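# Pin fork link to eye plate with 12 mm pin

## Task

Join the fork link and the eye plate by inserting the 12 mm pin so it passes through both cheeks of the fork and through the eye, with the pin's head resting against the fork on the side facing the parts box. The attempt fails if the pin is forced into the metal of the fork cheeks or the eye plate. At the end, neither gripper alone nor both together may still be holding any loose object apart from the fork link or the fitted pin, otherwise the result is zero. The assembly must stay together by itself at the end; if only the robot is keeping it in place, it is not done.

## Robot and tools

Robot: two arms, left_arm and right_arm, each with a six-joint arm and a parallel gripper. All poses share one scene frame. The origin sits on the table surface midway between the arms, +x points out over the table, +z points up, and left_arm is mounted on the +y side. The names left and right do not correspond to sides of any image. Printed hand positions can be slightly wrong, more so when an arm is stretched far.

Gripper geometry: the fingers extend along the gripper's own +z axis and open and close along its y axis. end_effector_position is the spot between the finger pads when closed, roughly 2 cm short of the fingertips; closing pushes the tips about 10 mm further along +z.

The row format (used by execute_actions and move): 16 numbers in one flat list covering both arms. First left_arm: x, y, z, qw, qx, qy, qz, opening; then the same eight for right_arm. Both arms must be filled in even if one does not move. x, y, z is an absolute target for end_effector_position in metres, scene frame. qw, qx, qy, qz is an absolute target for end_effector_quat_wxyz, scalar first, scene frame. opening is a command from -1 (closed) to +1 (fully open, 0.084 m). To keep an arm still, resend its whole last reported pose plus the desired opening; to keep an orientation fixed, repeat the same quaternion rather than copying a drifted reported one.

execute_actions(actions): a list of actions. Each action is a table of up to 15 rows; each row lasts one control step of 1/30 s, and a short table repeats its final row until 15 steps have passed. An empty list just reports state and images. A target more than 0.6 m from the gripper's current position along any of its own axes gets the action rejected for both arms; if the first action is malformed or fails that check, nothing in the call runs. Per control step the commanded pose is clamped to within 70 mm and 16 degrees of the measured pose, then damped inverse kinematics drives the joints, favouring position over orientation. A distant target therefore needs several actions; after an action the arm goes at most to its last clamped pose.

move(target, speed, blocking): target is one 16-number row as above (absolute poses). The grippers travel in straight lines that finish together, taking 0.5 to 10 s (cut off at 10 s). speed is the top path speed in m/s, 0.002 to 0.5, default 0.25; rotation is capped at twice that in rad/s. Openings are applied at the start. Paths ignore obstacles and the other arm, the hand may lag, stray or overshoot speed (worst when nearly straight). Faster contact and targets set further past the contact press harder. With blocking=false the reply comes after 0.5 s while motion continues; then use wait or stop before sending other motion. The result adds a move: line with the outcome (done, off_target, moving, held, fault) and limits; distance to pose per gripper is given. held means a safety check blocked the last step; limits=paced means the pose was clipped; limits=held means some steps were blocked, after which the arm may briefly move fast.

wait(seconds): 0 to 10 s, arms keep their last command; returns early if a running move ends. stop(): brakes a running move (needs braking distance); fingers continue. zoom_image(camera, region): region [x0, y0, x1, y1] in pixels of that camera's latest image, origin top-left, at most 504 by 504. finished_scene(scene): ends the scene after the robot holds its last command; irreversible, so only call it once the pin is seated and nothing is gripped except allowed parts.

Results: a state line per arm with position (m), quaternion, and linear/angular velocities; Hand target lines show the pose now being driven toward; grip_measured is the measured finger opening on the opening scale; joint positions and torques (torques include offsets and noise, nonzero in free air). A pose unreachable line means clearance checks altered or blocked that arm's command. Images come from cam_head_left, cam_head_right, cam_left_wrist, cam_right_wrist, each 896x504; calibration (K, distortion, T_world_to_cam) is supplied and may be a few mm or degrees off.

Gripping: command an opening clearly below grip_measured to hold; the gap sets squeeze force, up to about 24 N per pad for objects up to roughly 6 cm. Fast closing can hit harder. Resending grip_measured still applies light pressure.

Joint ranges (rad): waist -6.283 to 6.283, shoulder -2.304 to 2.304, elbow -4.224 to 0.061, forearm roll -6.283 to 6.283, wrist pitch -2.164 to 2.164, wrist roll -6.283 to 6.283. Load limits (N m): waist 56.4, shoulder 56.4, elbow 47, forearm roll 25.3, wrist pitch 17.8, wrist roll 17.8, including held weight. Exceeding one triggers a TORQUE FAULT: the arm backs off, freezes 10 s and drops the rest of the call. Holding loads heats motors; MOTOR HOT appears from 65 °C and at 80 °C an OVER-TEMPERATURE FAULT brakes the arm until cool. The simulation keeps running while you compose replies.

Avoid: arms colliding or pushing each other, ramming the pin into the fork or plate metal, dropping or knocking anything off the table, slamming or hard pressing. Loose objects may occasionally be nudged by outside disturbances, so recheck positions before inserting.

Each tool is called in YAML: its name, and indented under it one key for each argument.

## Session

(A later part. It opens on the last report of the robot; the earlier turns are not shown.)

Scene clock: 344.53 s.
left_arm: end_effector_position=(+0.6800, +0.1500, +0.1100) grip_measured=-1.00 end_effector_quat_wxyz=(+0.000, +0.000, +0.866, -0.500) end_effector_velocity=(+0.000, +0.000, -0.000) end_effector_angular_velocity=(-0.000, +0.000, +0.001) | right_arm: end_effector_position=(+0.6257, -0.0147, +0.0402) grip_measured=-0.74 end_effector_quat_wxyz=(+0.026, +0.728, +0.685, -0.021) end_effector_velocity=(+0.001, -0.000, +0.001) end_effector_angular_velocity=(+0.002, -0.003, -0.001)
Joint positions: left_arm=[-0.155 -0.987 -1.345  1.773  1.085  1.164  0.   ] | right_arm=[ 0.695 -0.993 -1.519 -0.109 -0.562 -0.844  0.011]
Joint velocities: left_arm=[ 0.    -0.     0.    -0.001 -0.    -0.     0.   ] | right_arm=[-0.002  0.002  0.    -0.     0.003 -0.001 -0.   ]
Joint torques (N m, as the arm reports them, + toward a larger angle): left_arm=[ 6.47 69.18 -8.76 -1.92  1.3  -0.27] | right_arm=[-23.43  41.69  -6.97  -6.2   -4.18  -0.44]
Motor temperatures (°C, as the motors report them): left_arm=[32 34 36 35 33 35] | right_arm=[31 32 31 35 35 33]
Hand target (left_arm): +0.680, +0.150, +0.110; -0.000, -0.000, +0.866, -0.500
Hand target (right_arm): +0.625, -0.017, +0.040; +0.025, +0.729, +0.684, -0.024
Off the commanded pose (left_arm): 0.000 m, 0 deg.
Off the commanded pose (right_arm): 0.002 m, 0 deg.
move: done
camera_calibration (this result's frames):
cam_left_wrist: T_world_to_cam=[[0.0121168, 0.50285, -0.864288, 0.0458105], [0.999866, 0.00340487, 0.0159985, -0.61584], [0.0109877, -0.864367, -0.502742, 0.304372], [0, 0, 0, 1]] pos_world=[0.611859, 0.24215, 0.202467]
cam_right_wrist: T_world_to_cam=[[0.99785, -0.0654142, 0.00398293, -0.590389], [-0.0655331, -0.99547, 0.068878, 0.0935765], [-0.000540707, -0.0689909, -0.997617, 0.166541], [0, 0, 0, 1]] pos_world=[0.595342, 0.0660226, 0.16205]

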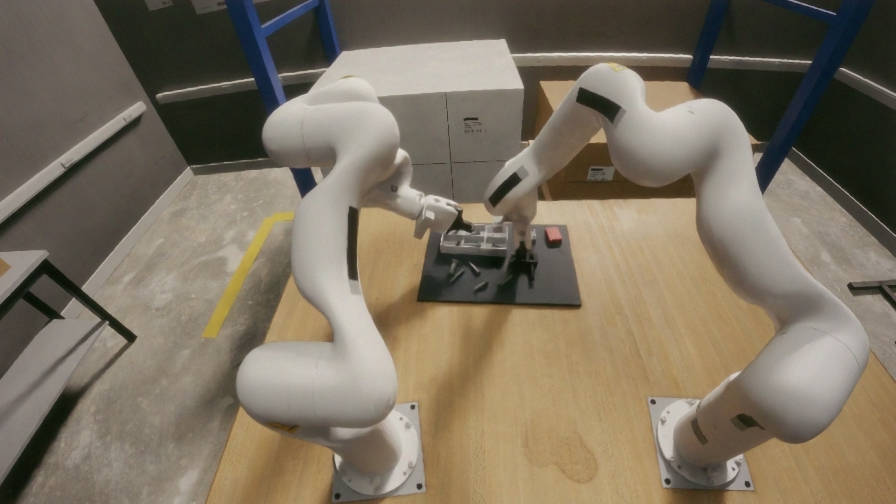

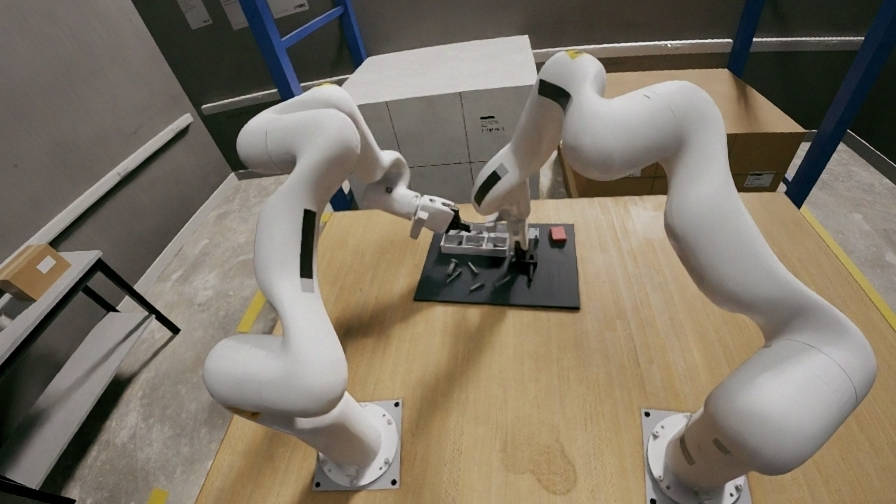

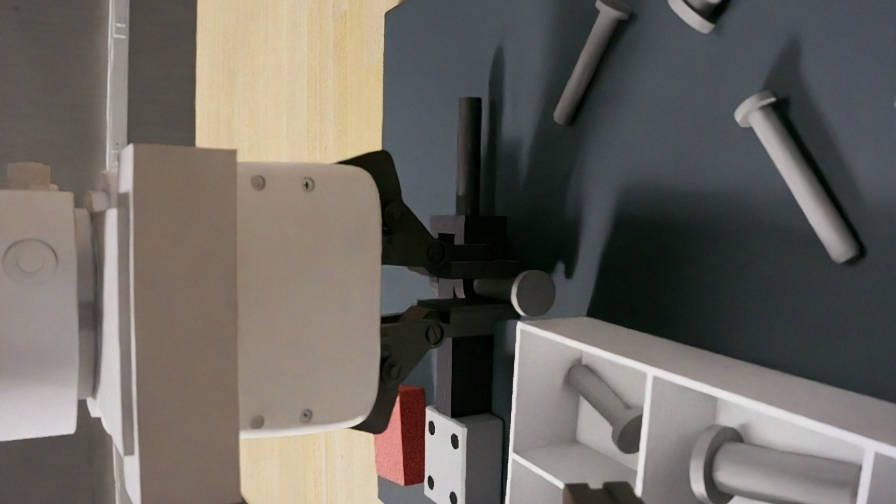

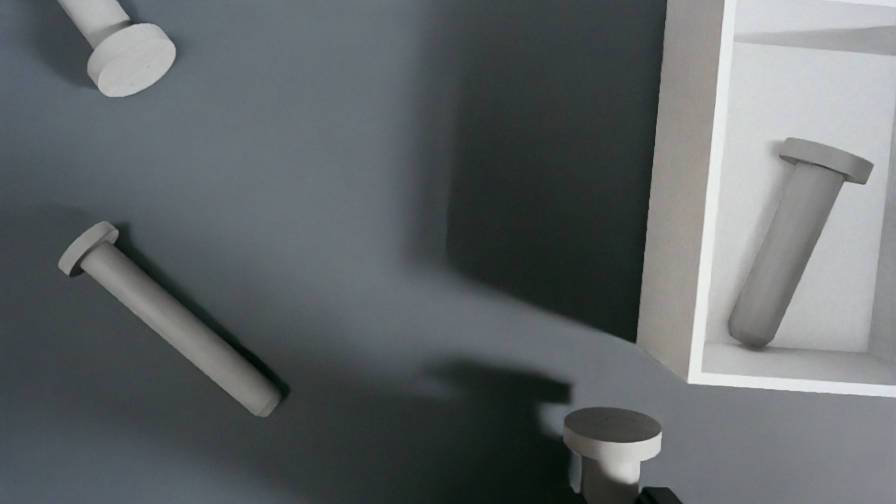

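move:
  target: [0.68,0.15,0.11,0,0,0.866,-0.5,-1,0.6255,-0.0135,0.040,0.0255,0.729,0.684,-0.024,-0.5]
  speed: 0.01

move:
  target: [0.68,0.15,0.11,0,0,0.866,-0.5,-1,0.6255,-0.0135,0.085,0,0.707,0.707,0,-0.5]
  speed: 0.06

move:
  target: [0.68,0.17,0.12,0,0,0.866,-0.5,-1,0.616,0.026,0.085,0,0.707,0.707,0,-1]
  speed: 0.08

move:
  target: [0.68,0.17,0.12,0,0,0.866,-0.5,-1,0.616,0.026,0.042,0,0.707,0.707,0,-1]
  speed: 0.04

Scene clock: 347.53 s.
left_arm: end_effector_position=(+0.6800, +0.1500, +0.1100) grip_measured=-1.00 end_effector_quat_wxyz=(+0.000, +0.000, +0.866, -0.500) end_effector_velocity=(+0.000, +0.000, -0.001) end_effector_angular_velocity=(+0.000, +0.001, +0.001) | right_arm: end_effector_position=(+0.6251, -0.0141, +0.0396) grip_measured=-0.52 end_effector_quat_wxyz=(+0.025, +0.729, +0.684, -0.025) end_effector_velocity=(-0.000, +0.001, +0.001) end_effector_angular_velocity=(-0.001, +0.001, -0.001)
Joint positions: left_arm=[-0.155 -0.987 -1.345  1.773  1.085  1.164  0.   ] | right_arm=[ 0.697 -0.997 -1.525 -0.109 -0.571 -0.84   0.021]
Joint velocities: left_arm=[ 0.001 -0.001 -0.    -0.    -0.001 -0.     0.   ] | right_arm=[ 0.001 -0.001 -0.003  0.001 -0.004  0.001  0.   ]
Joint torques (N m, as the arm reports them, + toward a larger angle): left_arm=[ 6.93 70.35 -8.71 -1.55  1.33 -0.29] | right_arm=[-7.41 42.   -7.44 -3.3  -2.24 -0.63]
Motor temperatures (°C, as the motors report them): left_arm=[32 34 36 35 33 35] | right_arm=[31 32 31 35 35 33]
Hand target (left_arm): +0.680, +0.150, +0.110; -0.000, -0.000, +0.866, -0.500
Hand target (right_arm): +0.625, -0.014, +0.040; +0.025, +0.729, +0.684, -0.024
Off the commanded pose (left_arm): 0.000 m, 0 deg.
Off the commanded pose (right_arm): 0.001 m, 0 deg.
move: done
camera_calibration (this result's frames):
cam_left_wrist: T_world_to_cam=[[0.0121169, 0.502851, -0.864288, 0.0458103], [0.999866, 0.00340482, 0.0159986, -0.61584], [0.0109877, -0.864367, -0.502742, 0.304372], [0, 0, 0, 1]] pos_world=[0.611859, 0.24215, 0.202467]
cam_right_wrist: T_world_to_cam=[[0.997718, -0.0675107, -0.000914757, -0.589446], [-0.0672604, -0.995017, 0.0736078, 0.0950659], [-0.00587951, -0.0733783, -0.997287, 0.16927], [0, 0, 0, 1]] pos_world=[0.595491, 0.067219, 0.161274]

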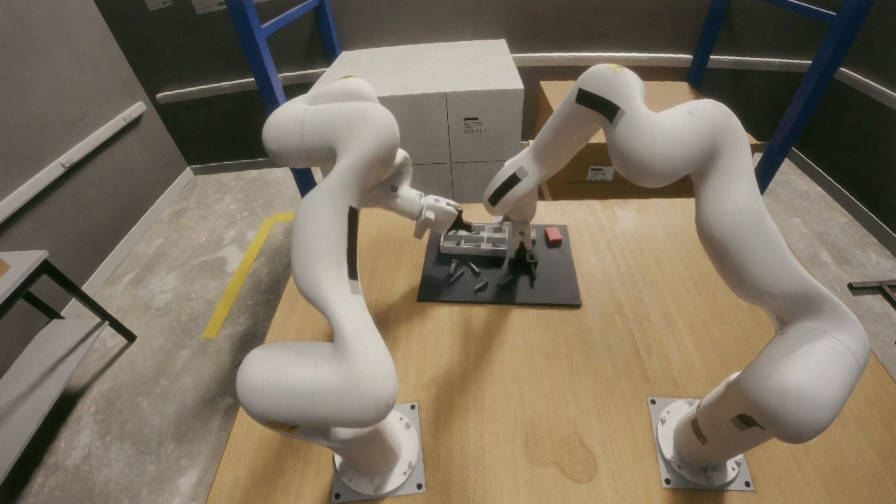

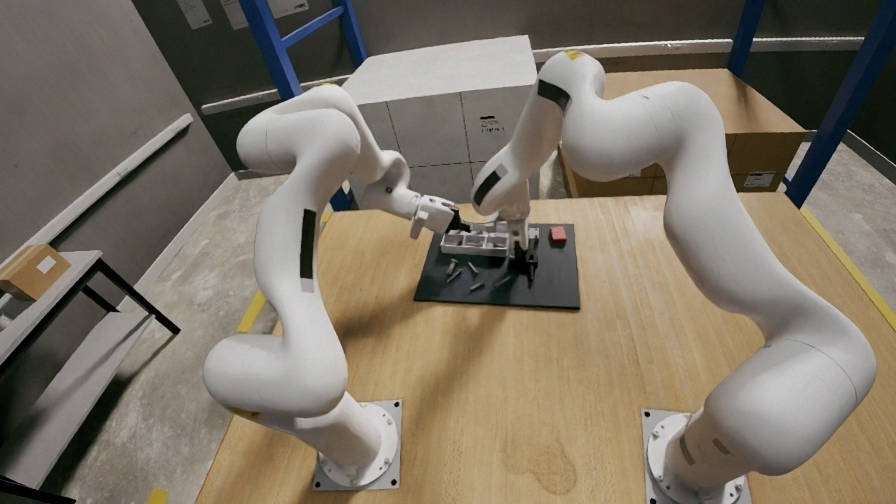

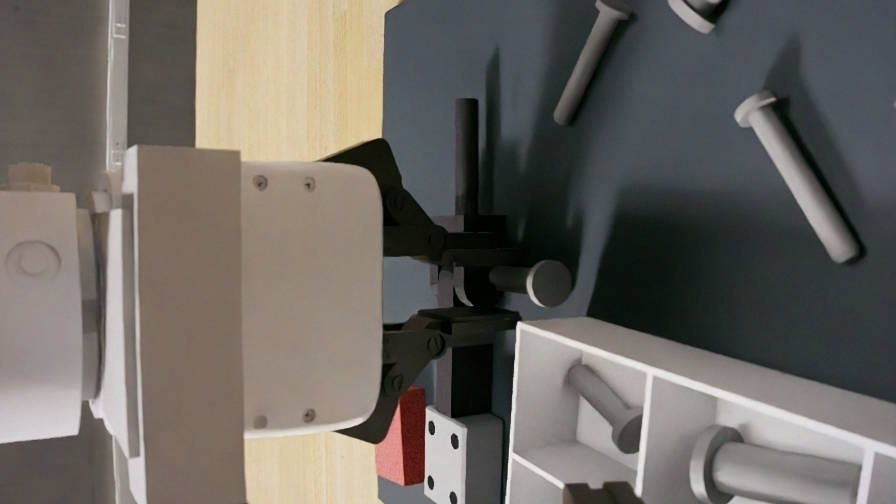

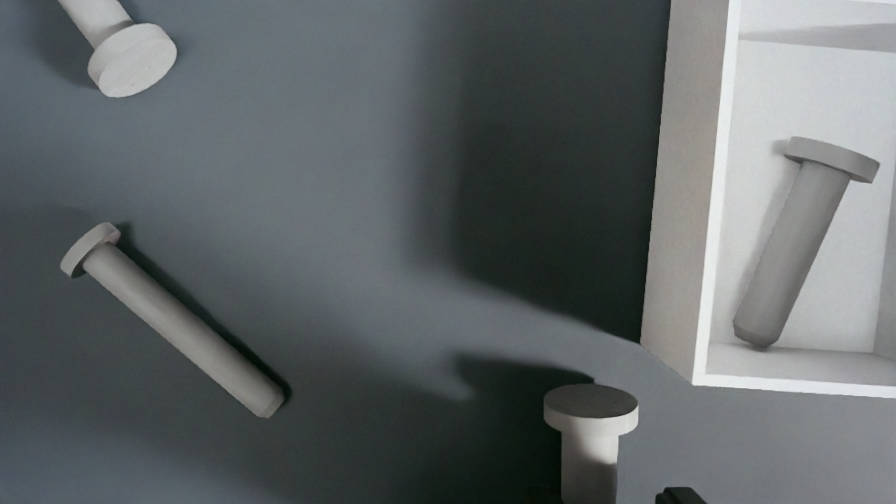

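Scene clock: 348.70 s.
left_arm: end_effector_position=(+0.6800, +0.1500, +0.1100) grip_measured=-1.00 end_effector_quat_wxyz=(-0.000, +0.000, +0.866, -0.500) end_effector_velocity=(-0.000, -0.001, +0.000) end_effector_angular_velocity=(+0.001, -0.001, -0.002) | right_arm: end_effector_position=(+0.6256, -0.0135, +0.0847) grip_measured=-0.52 end_effector_quat_wxyz=(+0.000, +0.707, +0.707, -0.000) end_effector_velocity=(+0.001, -0.000, +0.003) end_effector_angular_velocity=(+0.006, -0.001, +0.001)
Joint positions: left_arm=[-0.155 -0.987 -1.345  1.773  1.085  1.164  0.   ] | right_arm=[ 0.676 -0.902 -1.475 -0.001 -0.574 -1.017  0.021]
Joint velocities: left_arm=[-0.001  0.001  0.     0.001 -0.     0.     0.   ] | right_arm=[-0.003  0.005  0.001  0.008 -0.001 -0.011 -0.   ]
Joint torques (N m, as the arm reports them, + toward a larger angle): left_arm=[ 6.3  69.93 -8.57 -1.87  1.28 -0.35] | right_arm=[ -0.08  44.28 -13.96  -1.74   0.24  -0.17]
Motor temperatures (°C, as the motors report them): left_arm=[32 34 36 35 33 35] | right_arm=[31 32 31 35 35 33]
Hand target (left_arm): +0.680, +0.150, +0.110; +0.000, +0.000, +0.866, -0.500
Hand target (right_arm): +0.626, -0.013, +0.085; +0.000, +0.707, +0.707, -0.000
Off the commanded pose (left_arm): 0.000 m, 0 deg.
Off the commanded pose (right_arm): 0.000 m, 0 deg.
move: done
camera_calibration (this result's frames):
cam_left_wrist: T_world_to_cam=[[0.0121168, 0.502851, -0.864288, 0.0458104], [0.999866, 0.00340486, 0.0159985, -0.61584], [0.0109876, -0.864367, -0.502742, 0.304372], [0, 0, 0, 1]] pos_world=[0.611859, 0.24215, 0.202467]
cam_right_wrist: T_world_to_cam=[[0.999982, -0.00405556, -0.00438517, -0.590175], [-0.00404138, -0.999987, 0.00323633, 0.0588133], [-0.00439823, -0.00321855, -0.999985, 0.214474], [0, 0, 0, 1]] pos_world=[0.591346, 0.0571093, 0.211692]

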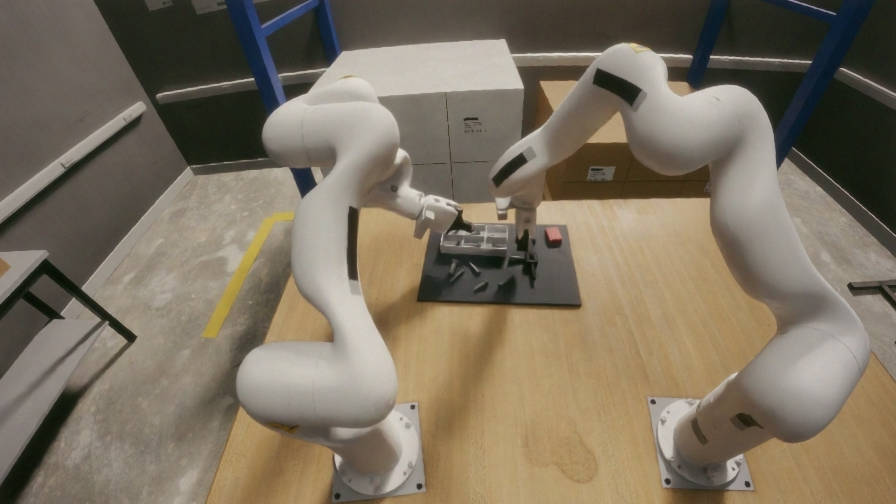

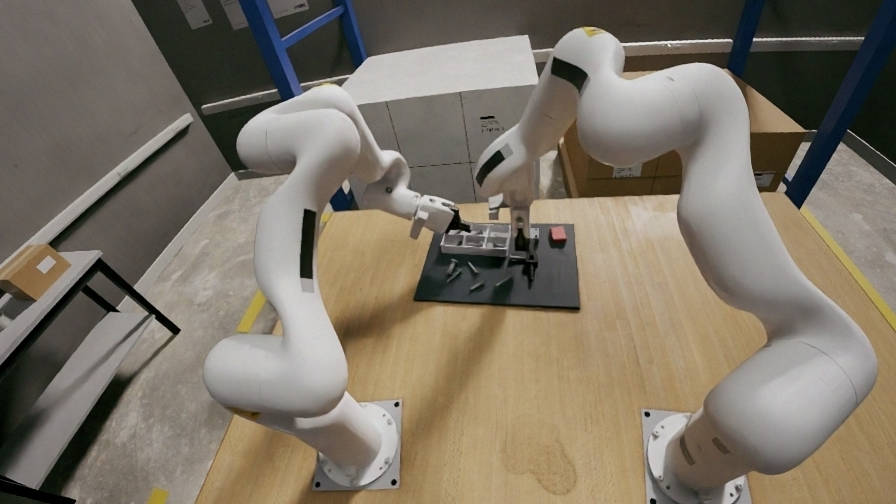

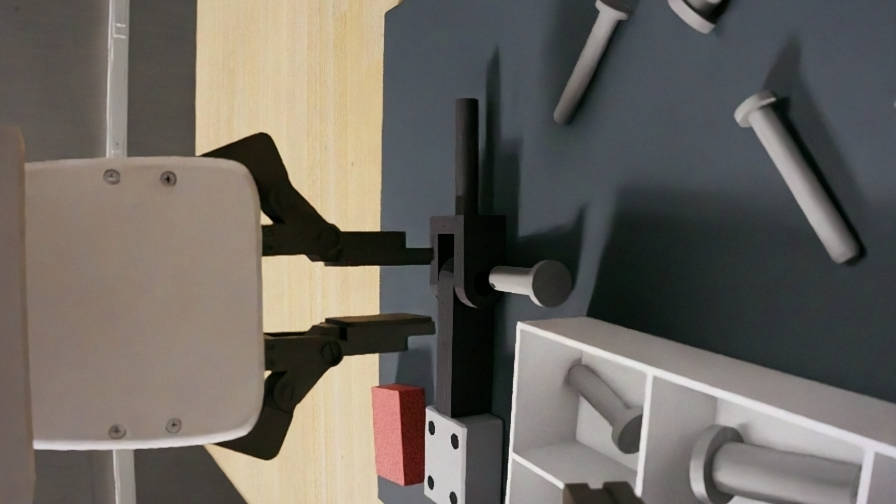

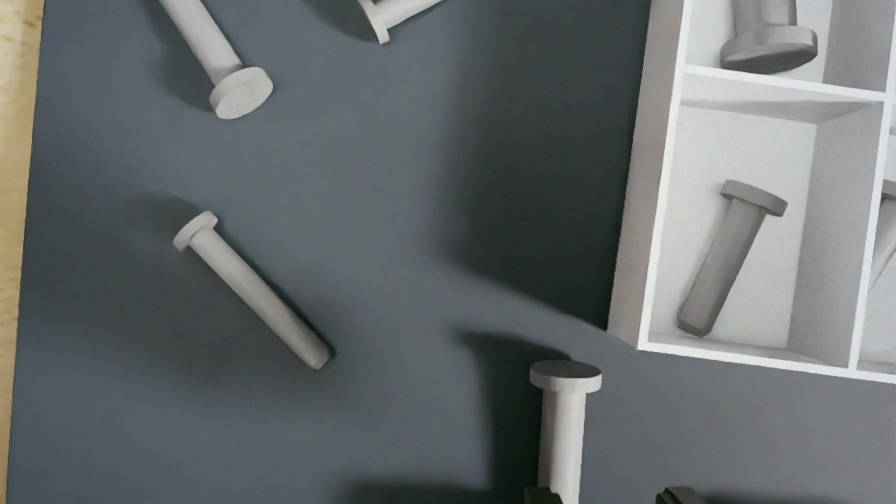

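Scene clock: 349.63 s.
left_arm: end_effector_position=(+0.6799, +0.1699, +0.1199) grip_measured=-1.00 end_effector_quat_wxyz=(-0.000, +0.000, +0.866, -0.500) end_effector_velocity=(-0.000, +0.001, +0.000) end_effector_angular_velocity=(+0.000, +0.000, -0.000) | right_arm: end_effector_position=(+0.6161, +0.0257, +0.0850) grip_measured=-1.00 end_effector_quat_wxyz=(+0.000, +0.707, +0.707, -0.000) end_effector_velocity=(-0.000, +0.002, +0.000) end_effector_angular_velocity=(-0.001, -0.001, +0.002)
Joint positions: left_arm=[-0.123 -0.968 -1.339  1.809  1.099  1.153  0.   ] | right_arm=[ 0.732 -0.93  -1.528 -0.    -0.598 -0.962  0.   ]
Joint velocities: left_arm=[ 0.002  0.     0.     0.002  0.001 -0.001  0.   ] | right_arm=[ 0.003 -0.002 -0.004 -0.002 -0.002  0.002  0.   ]
Joint torques (N m, as the arm reports them, + toward a larger angle): left_arm=[ 6.72 69.4  -8.24 -1.82  1.28 -0.25] | right_arm=[ -1.45  44.5  -14.27  -1.12   0.37  -0.18]
Motor temperatures (°C, as the motors report them): left_arm=[32 34 36 35 33 35] | right_arm=[31 32 31 35 35 33]
Hand target (left_arm): +0.680, +0.170, +0.120; +0.000, +0.000, +0.866, -0.500
Hand target (right_arm): +0.616, +0.026, +0.085; +0.000, +0.707, +0.707, -0.000
Off the commanded pose (left_arm): 0.000 m, 0 deg.
Off the commanded pose (right_arm): 0.000 m, 0 deg.
move: done
camera_calibration (this result's frames):
cam_left_wrist: T_world_to_cam=[[0.0121159, 0.502833, -0.864299, 0.0444035], [0.999867, 0.00335378, 0.0159675, -0.615957], [0.0109277, -0.864377, -0.502725, 0.326569], [0, 0, 0, 1]] pos_world=[0.611769, 0.262017, 0.212388]
cam_right_wrist: T_world_to_cam=[[0.999984, -0.00378422, -0.00420256, -0.580542], [-0.00377299, -0.999989, 0.00267556, 0.097824], [-0.00421264, -0.00265966, -0.999988, 0.214705], [0, 0, 0, 1]] pos_world=[0.581806, 0.0961971, 0.212001]

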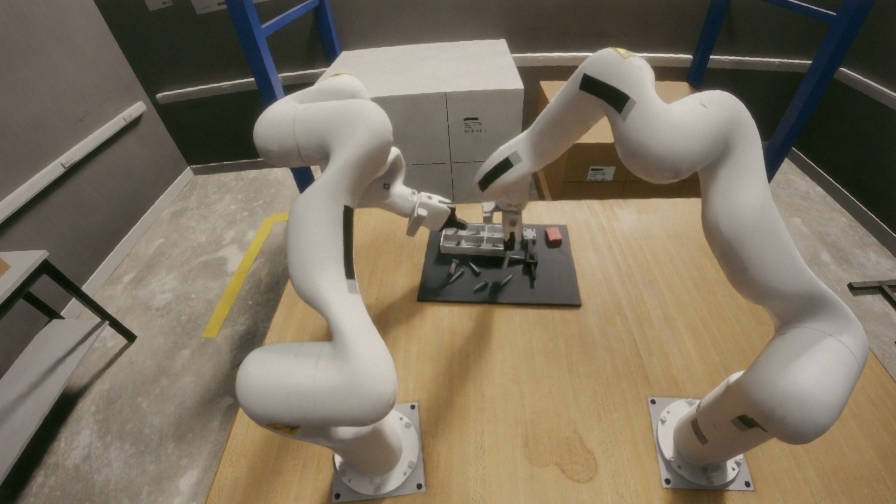

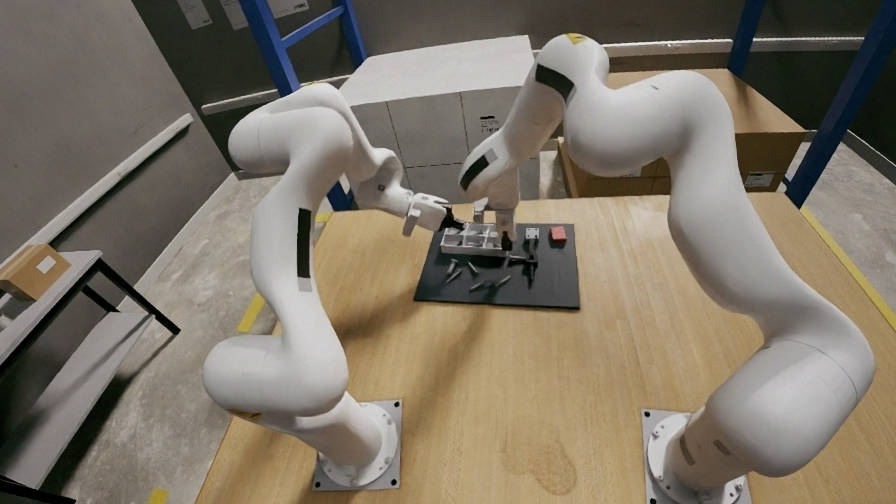

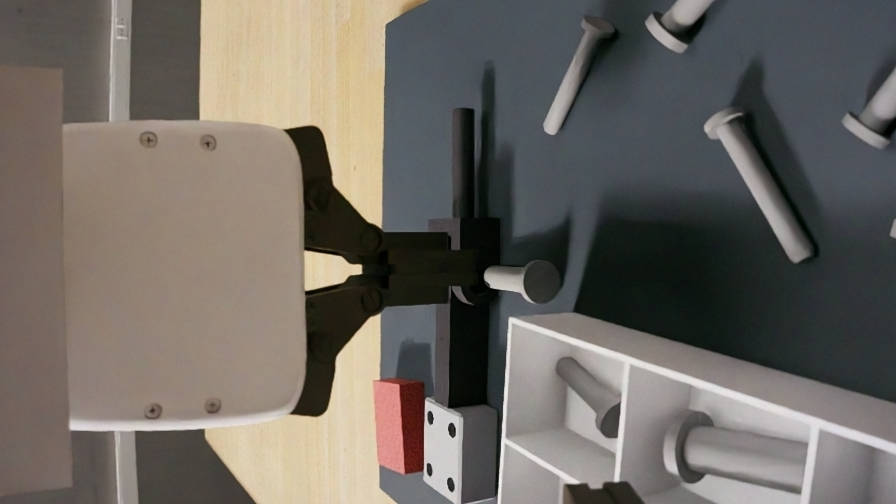

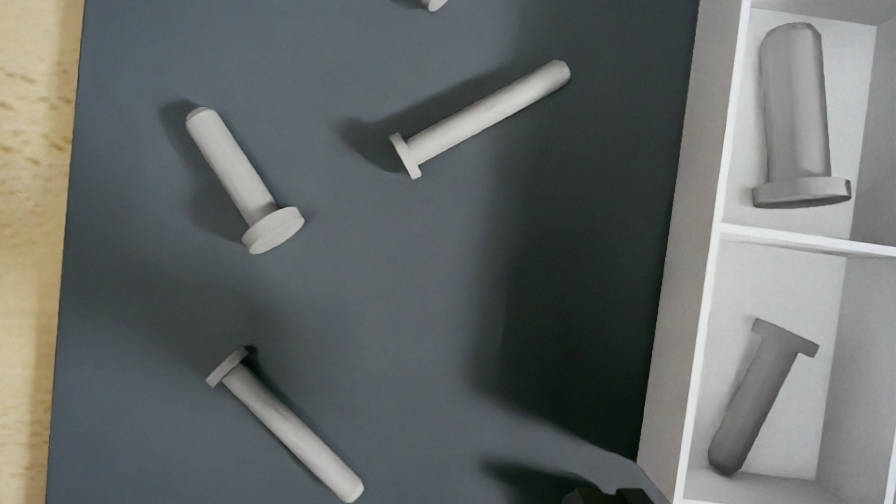

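Scene clock: 351.03 s.
left_arm: end_effector_position=(+0.6800, +0.1700, +0.1200) grip_measured=-1.00 end_effector_quat_wxyz=(-0.000, +0.000, +0.866, -0.500) end_effector_velocity=(+0.000, +0.001, +0.001) end_effector_angular_velocity=(-0.001, -0.001, +0.000) | right_arm: end_effector_position=(+0.6167, +0.0266, +0.0437) grip_measured=-1.00 end_effector_quat_wxyz=(+0.000, +0.707, +0.707, +0.001) end_effector_velocity=(-0.001, +0.001, -0.004) end_effector_angular_velocity=(-0.001, +0.001, +0.002)
Joint positions: left_arm=[-0.123 -0.968 -1.339  1.809  1.099  1.152  0.   ] | right_arm=[ 0.733 -0.999 -1.544 -0.    -0.542 -0.961  0.   ]
Joint velocities: left_arm=[ 0.001  0.001 -0.     0.     0.001 -0.     0.   ] | right_arm=[ 0.002 -0.007 -0.    -0.     0.004  0.     0.   ]
Joint torques (N m, as the arm reports them, + toward a larger angle): left_arm=[ 6.37 68.44 -8.99 -1.66  1.41 -0.34] | right_arm=[-2.98 32.46 -7.32 -0.34  0.62 -0.11]
Motor temperatures (°C, as the motors report them): left_arm=[32 34 36 35 33 35] | right_arm=[31 32 31 35 35 33]
Hand target (left_arm): +0.680, +0.170, +0.120; +0.000, +0.000, +0.866, -0.500
Hand target (right_arm): +0.616, +0.026, +0.042; +0.000, +0.707, +0.707, -0.000
Off the commanded pose (left_arm): 0.000 m, 0 deg.
Off the commanded pose (right_arm): 0.002 m, 0 deg.
move: done
camera_calibration (this result's frames):
cam_left_wrist: T_world_to_cam=[[0.0121171, 0.50285, -0.864289, 0.0443963], [0.999866, 0.00340436, 0.0159985, -0.616067], [0.0109872, -0.864367, -0.502741, 0.326687], [0, 0, 0, 1]] pos_world=[0.611858, 0.26215, 0.212466]
cam_right_wrist: T_world_to_cam=[[0.999991, -0.00370085, -0.00225573, -0.581417], [-0.00369798, -0.999992, 0.00127691, 0.0988027], [-0.00226044, -0.00126855, -0.999997, 0.172196], [0, 0, 0, 1]] pos_world=[0.582166, 0.0968686, 0.170757]

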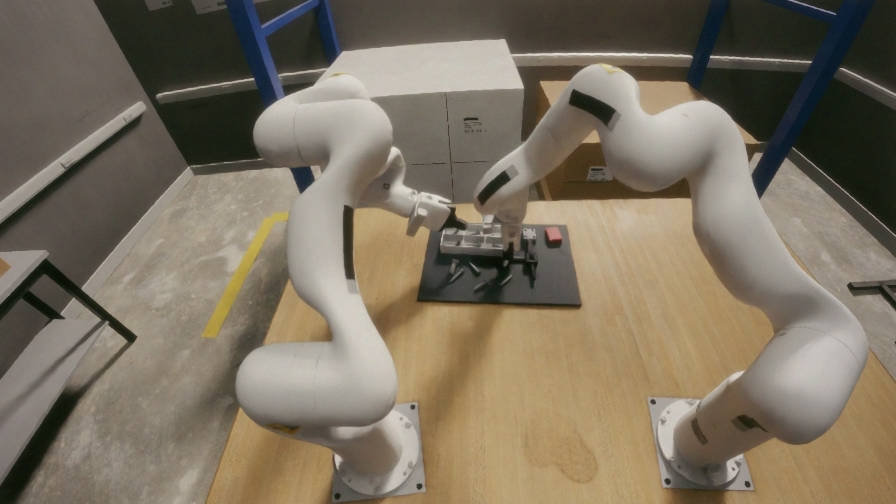

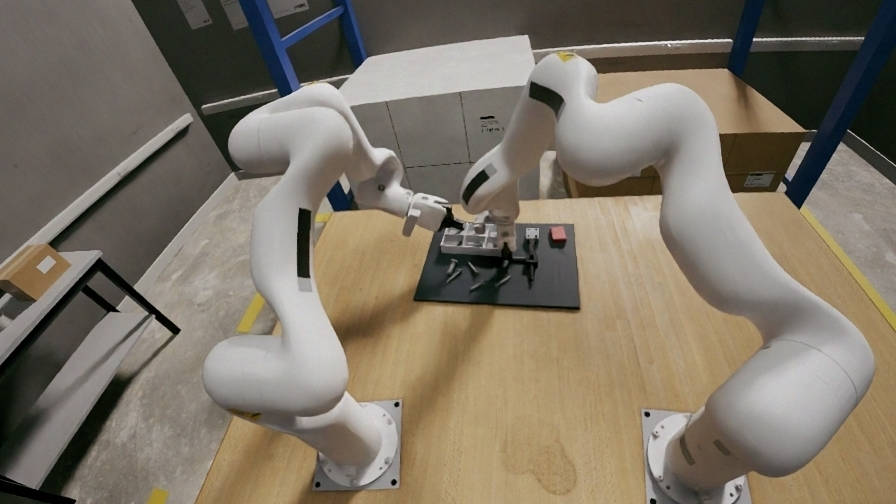

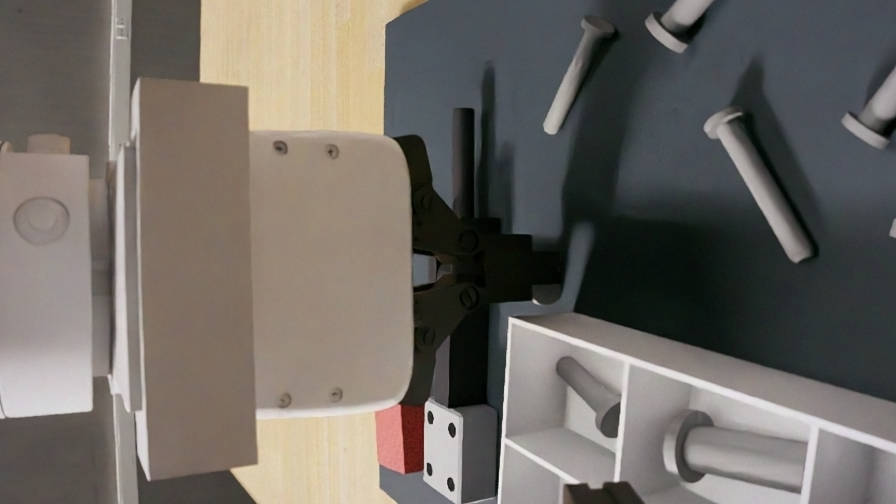

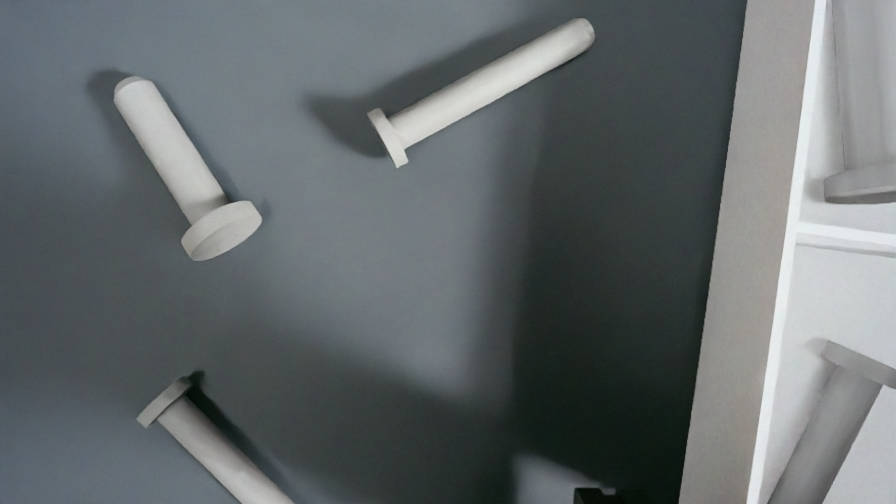

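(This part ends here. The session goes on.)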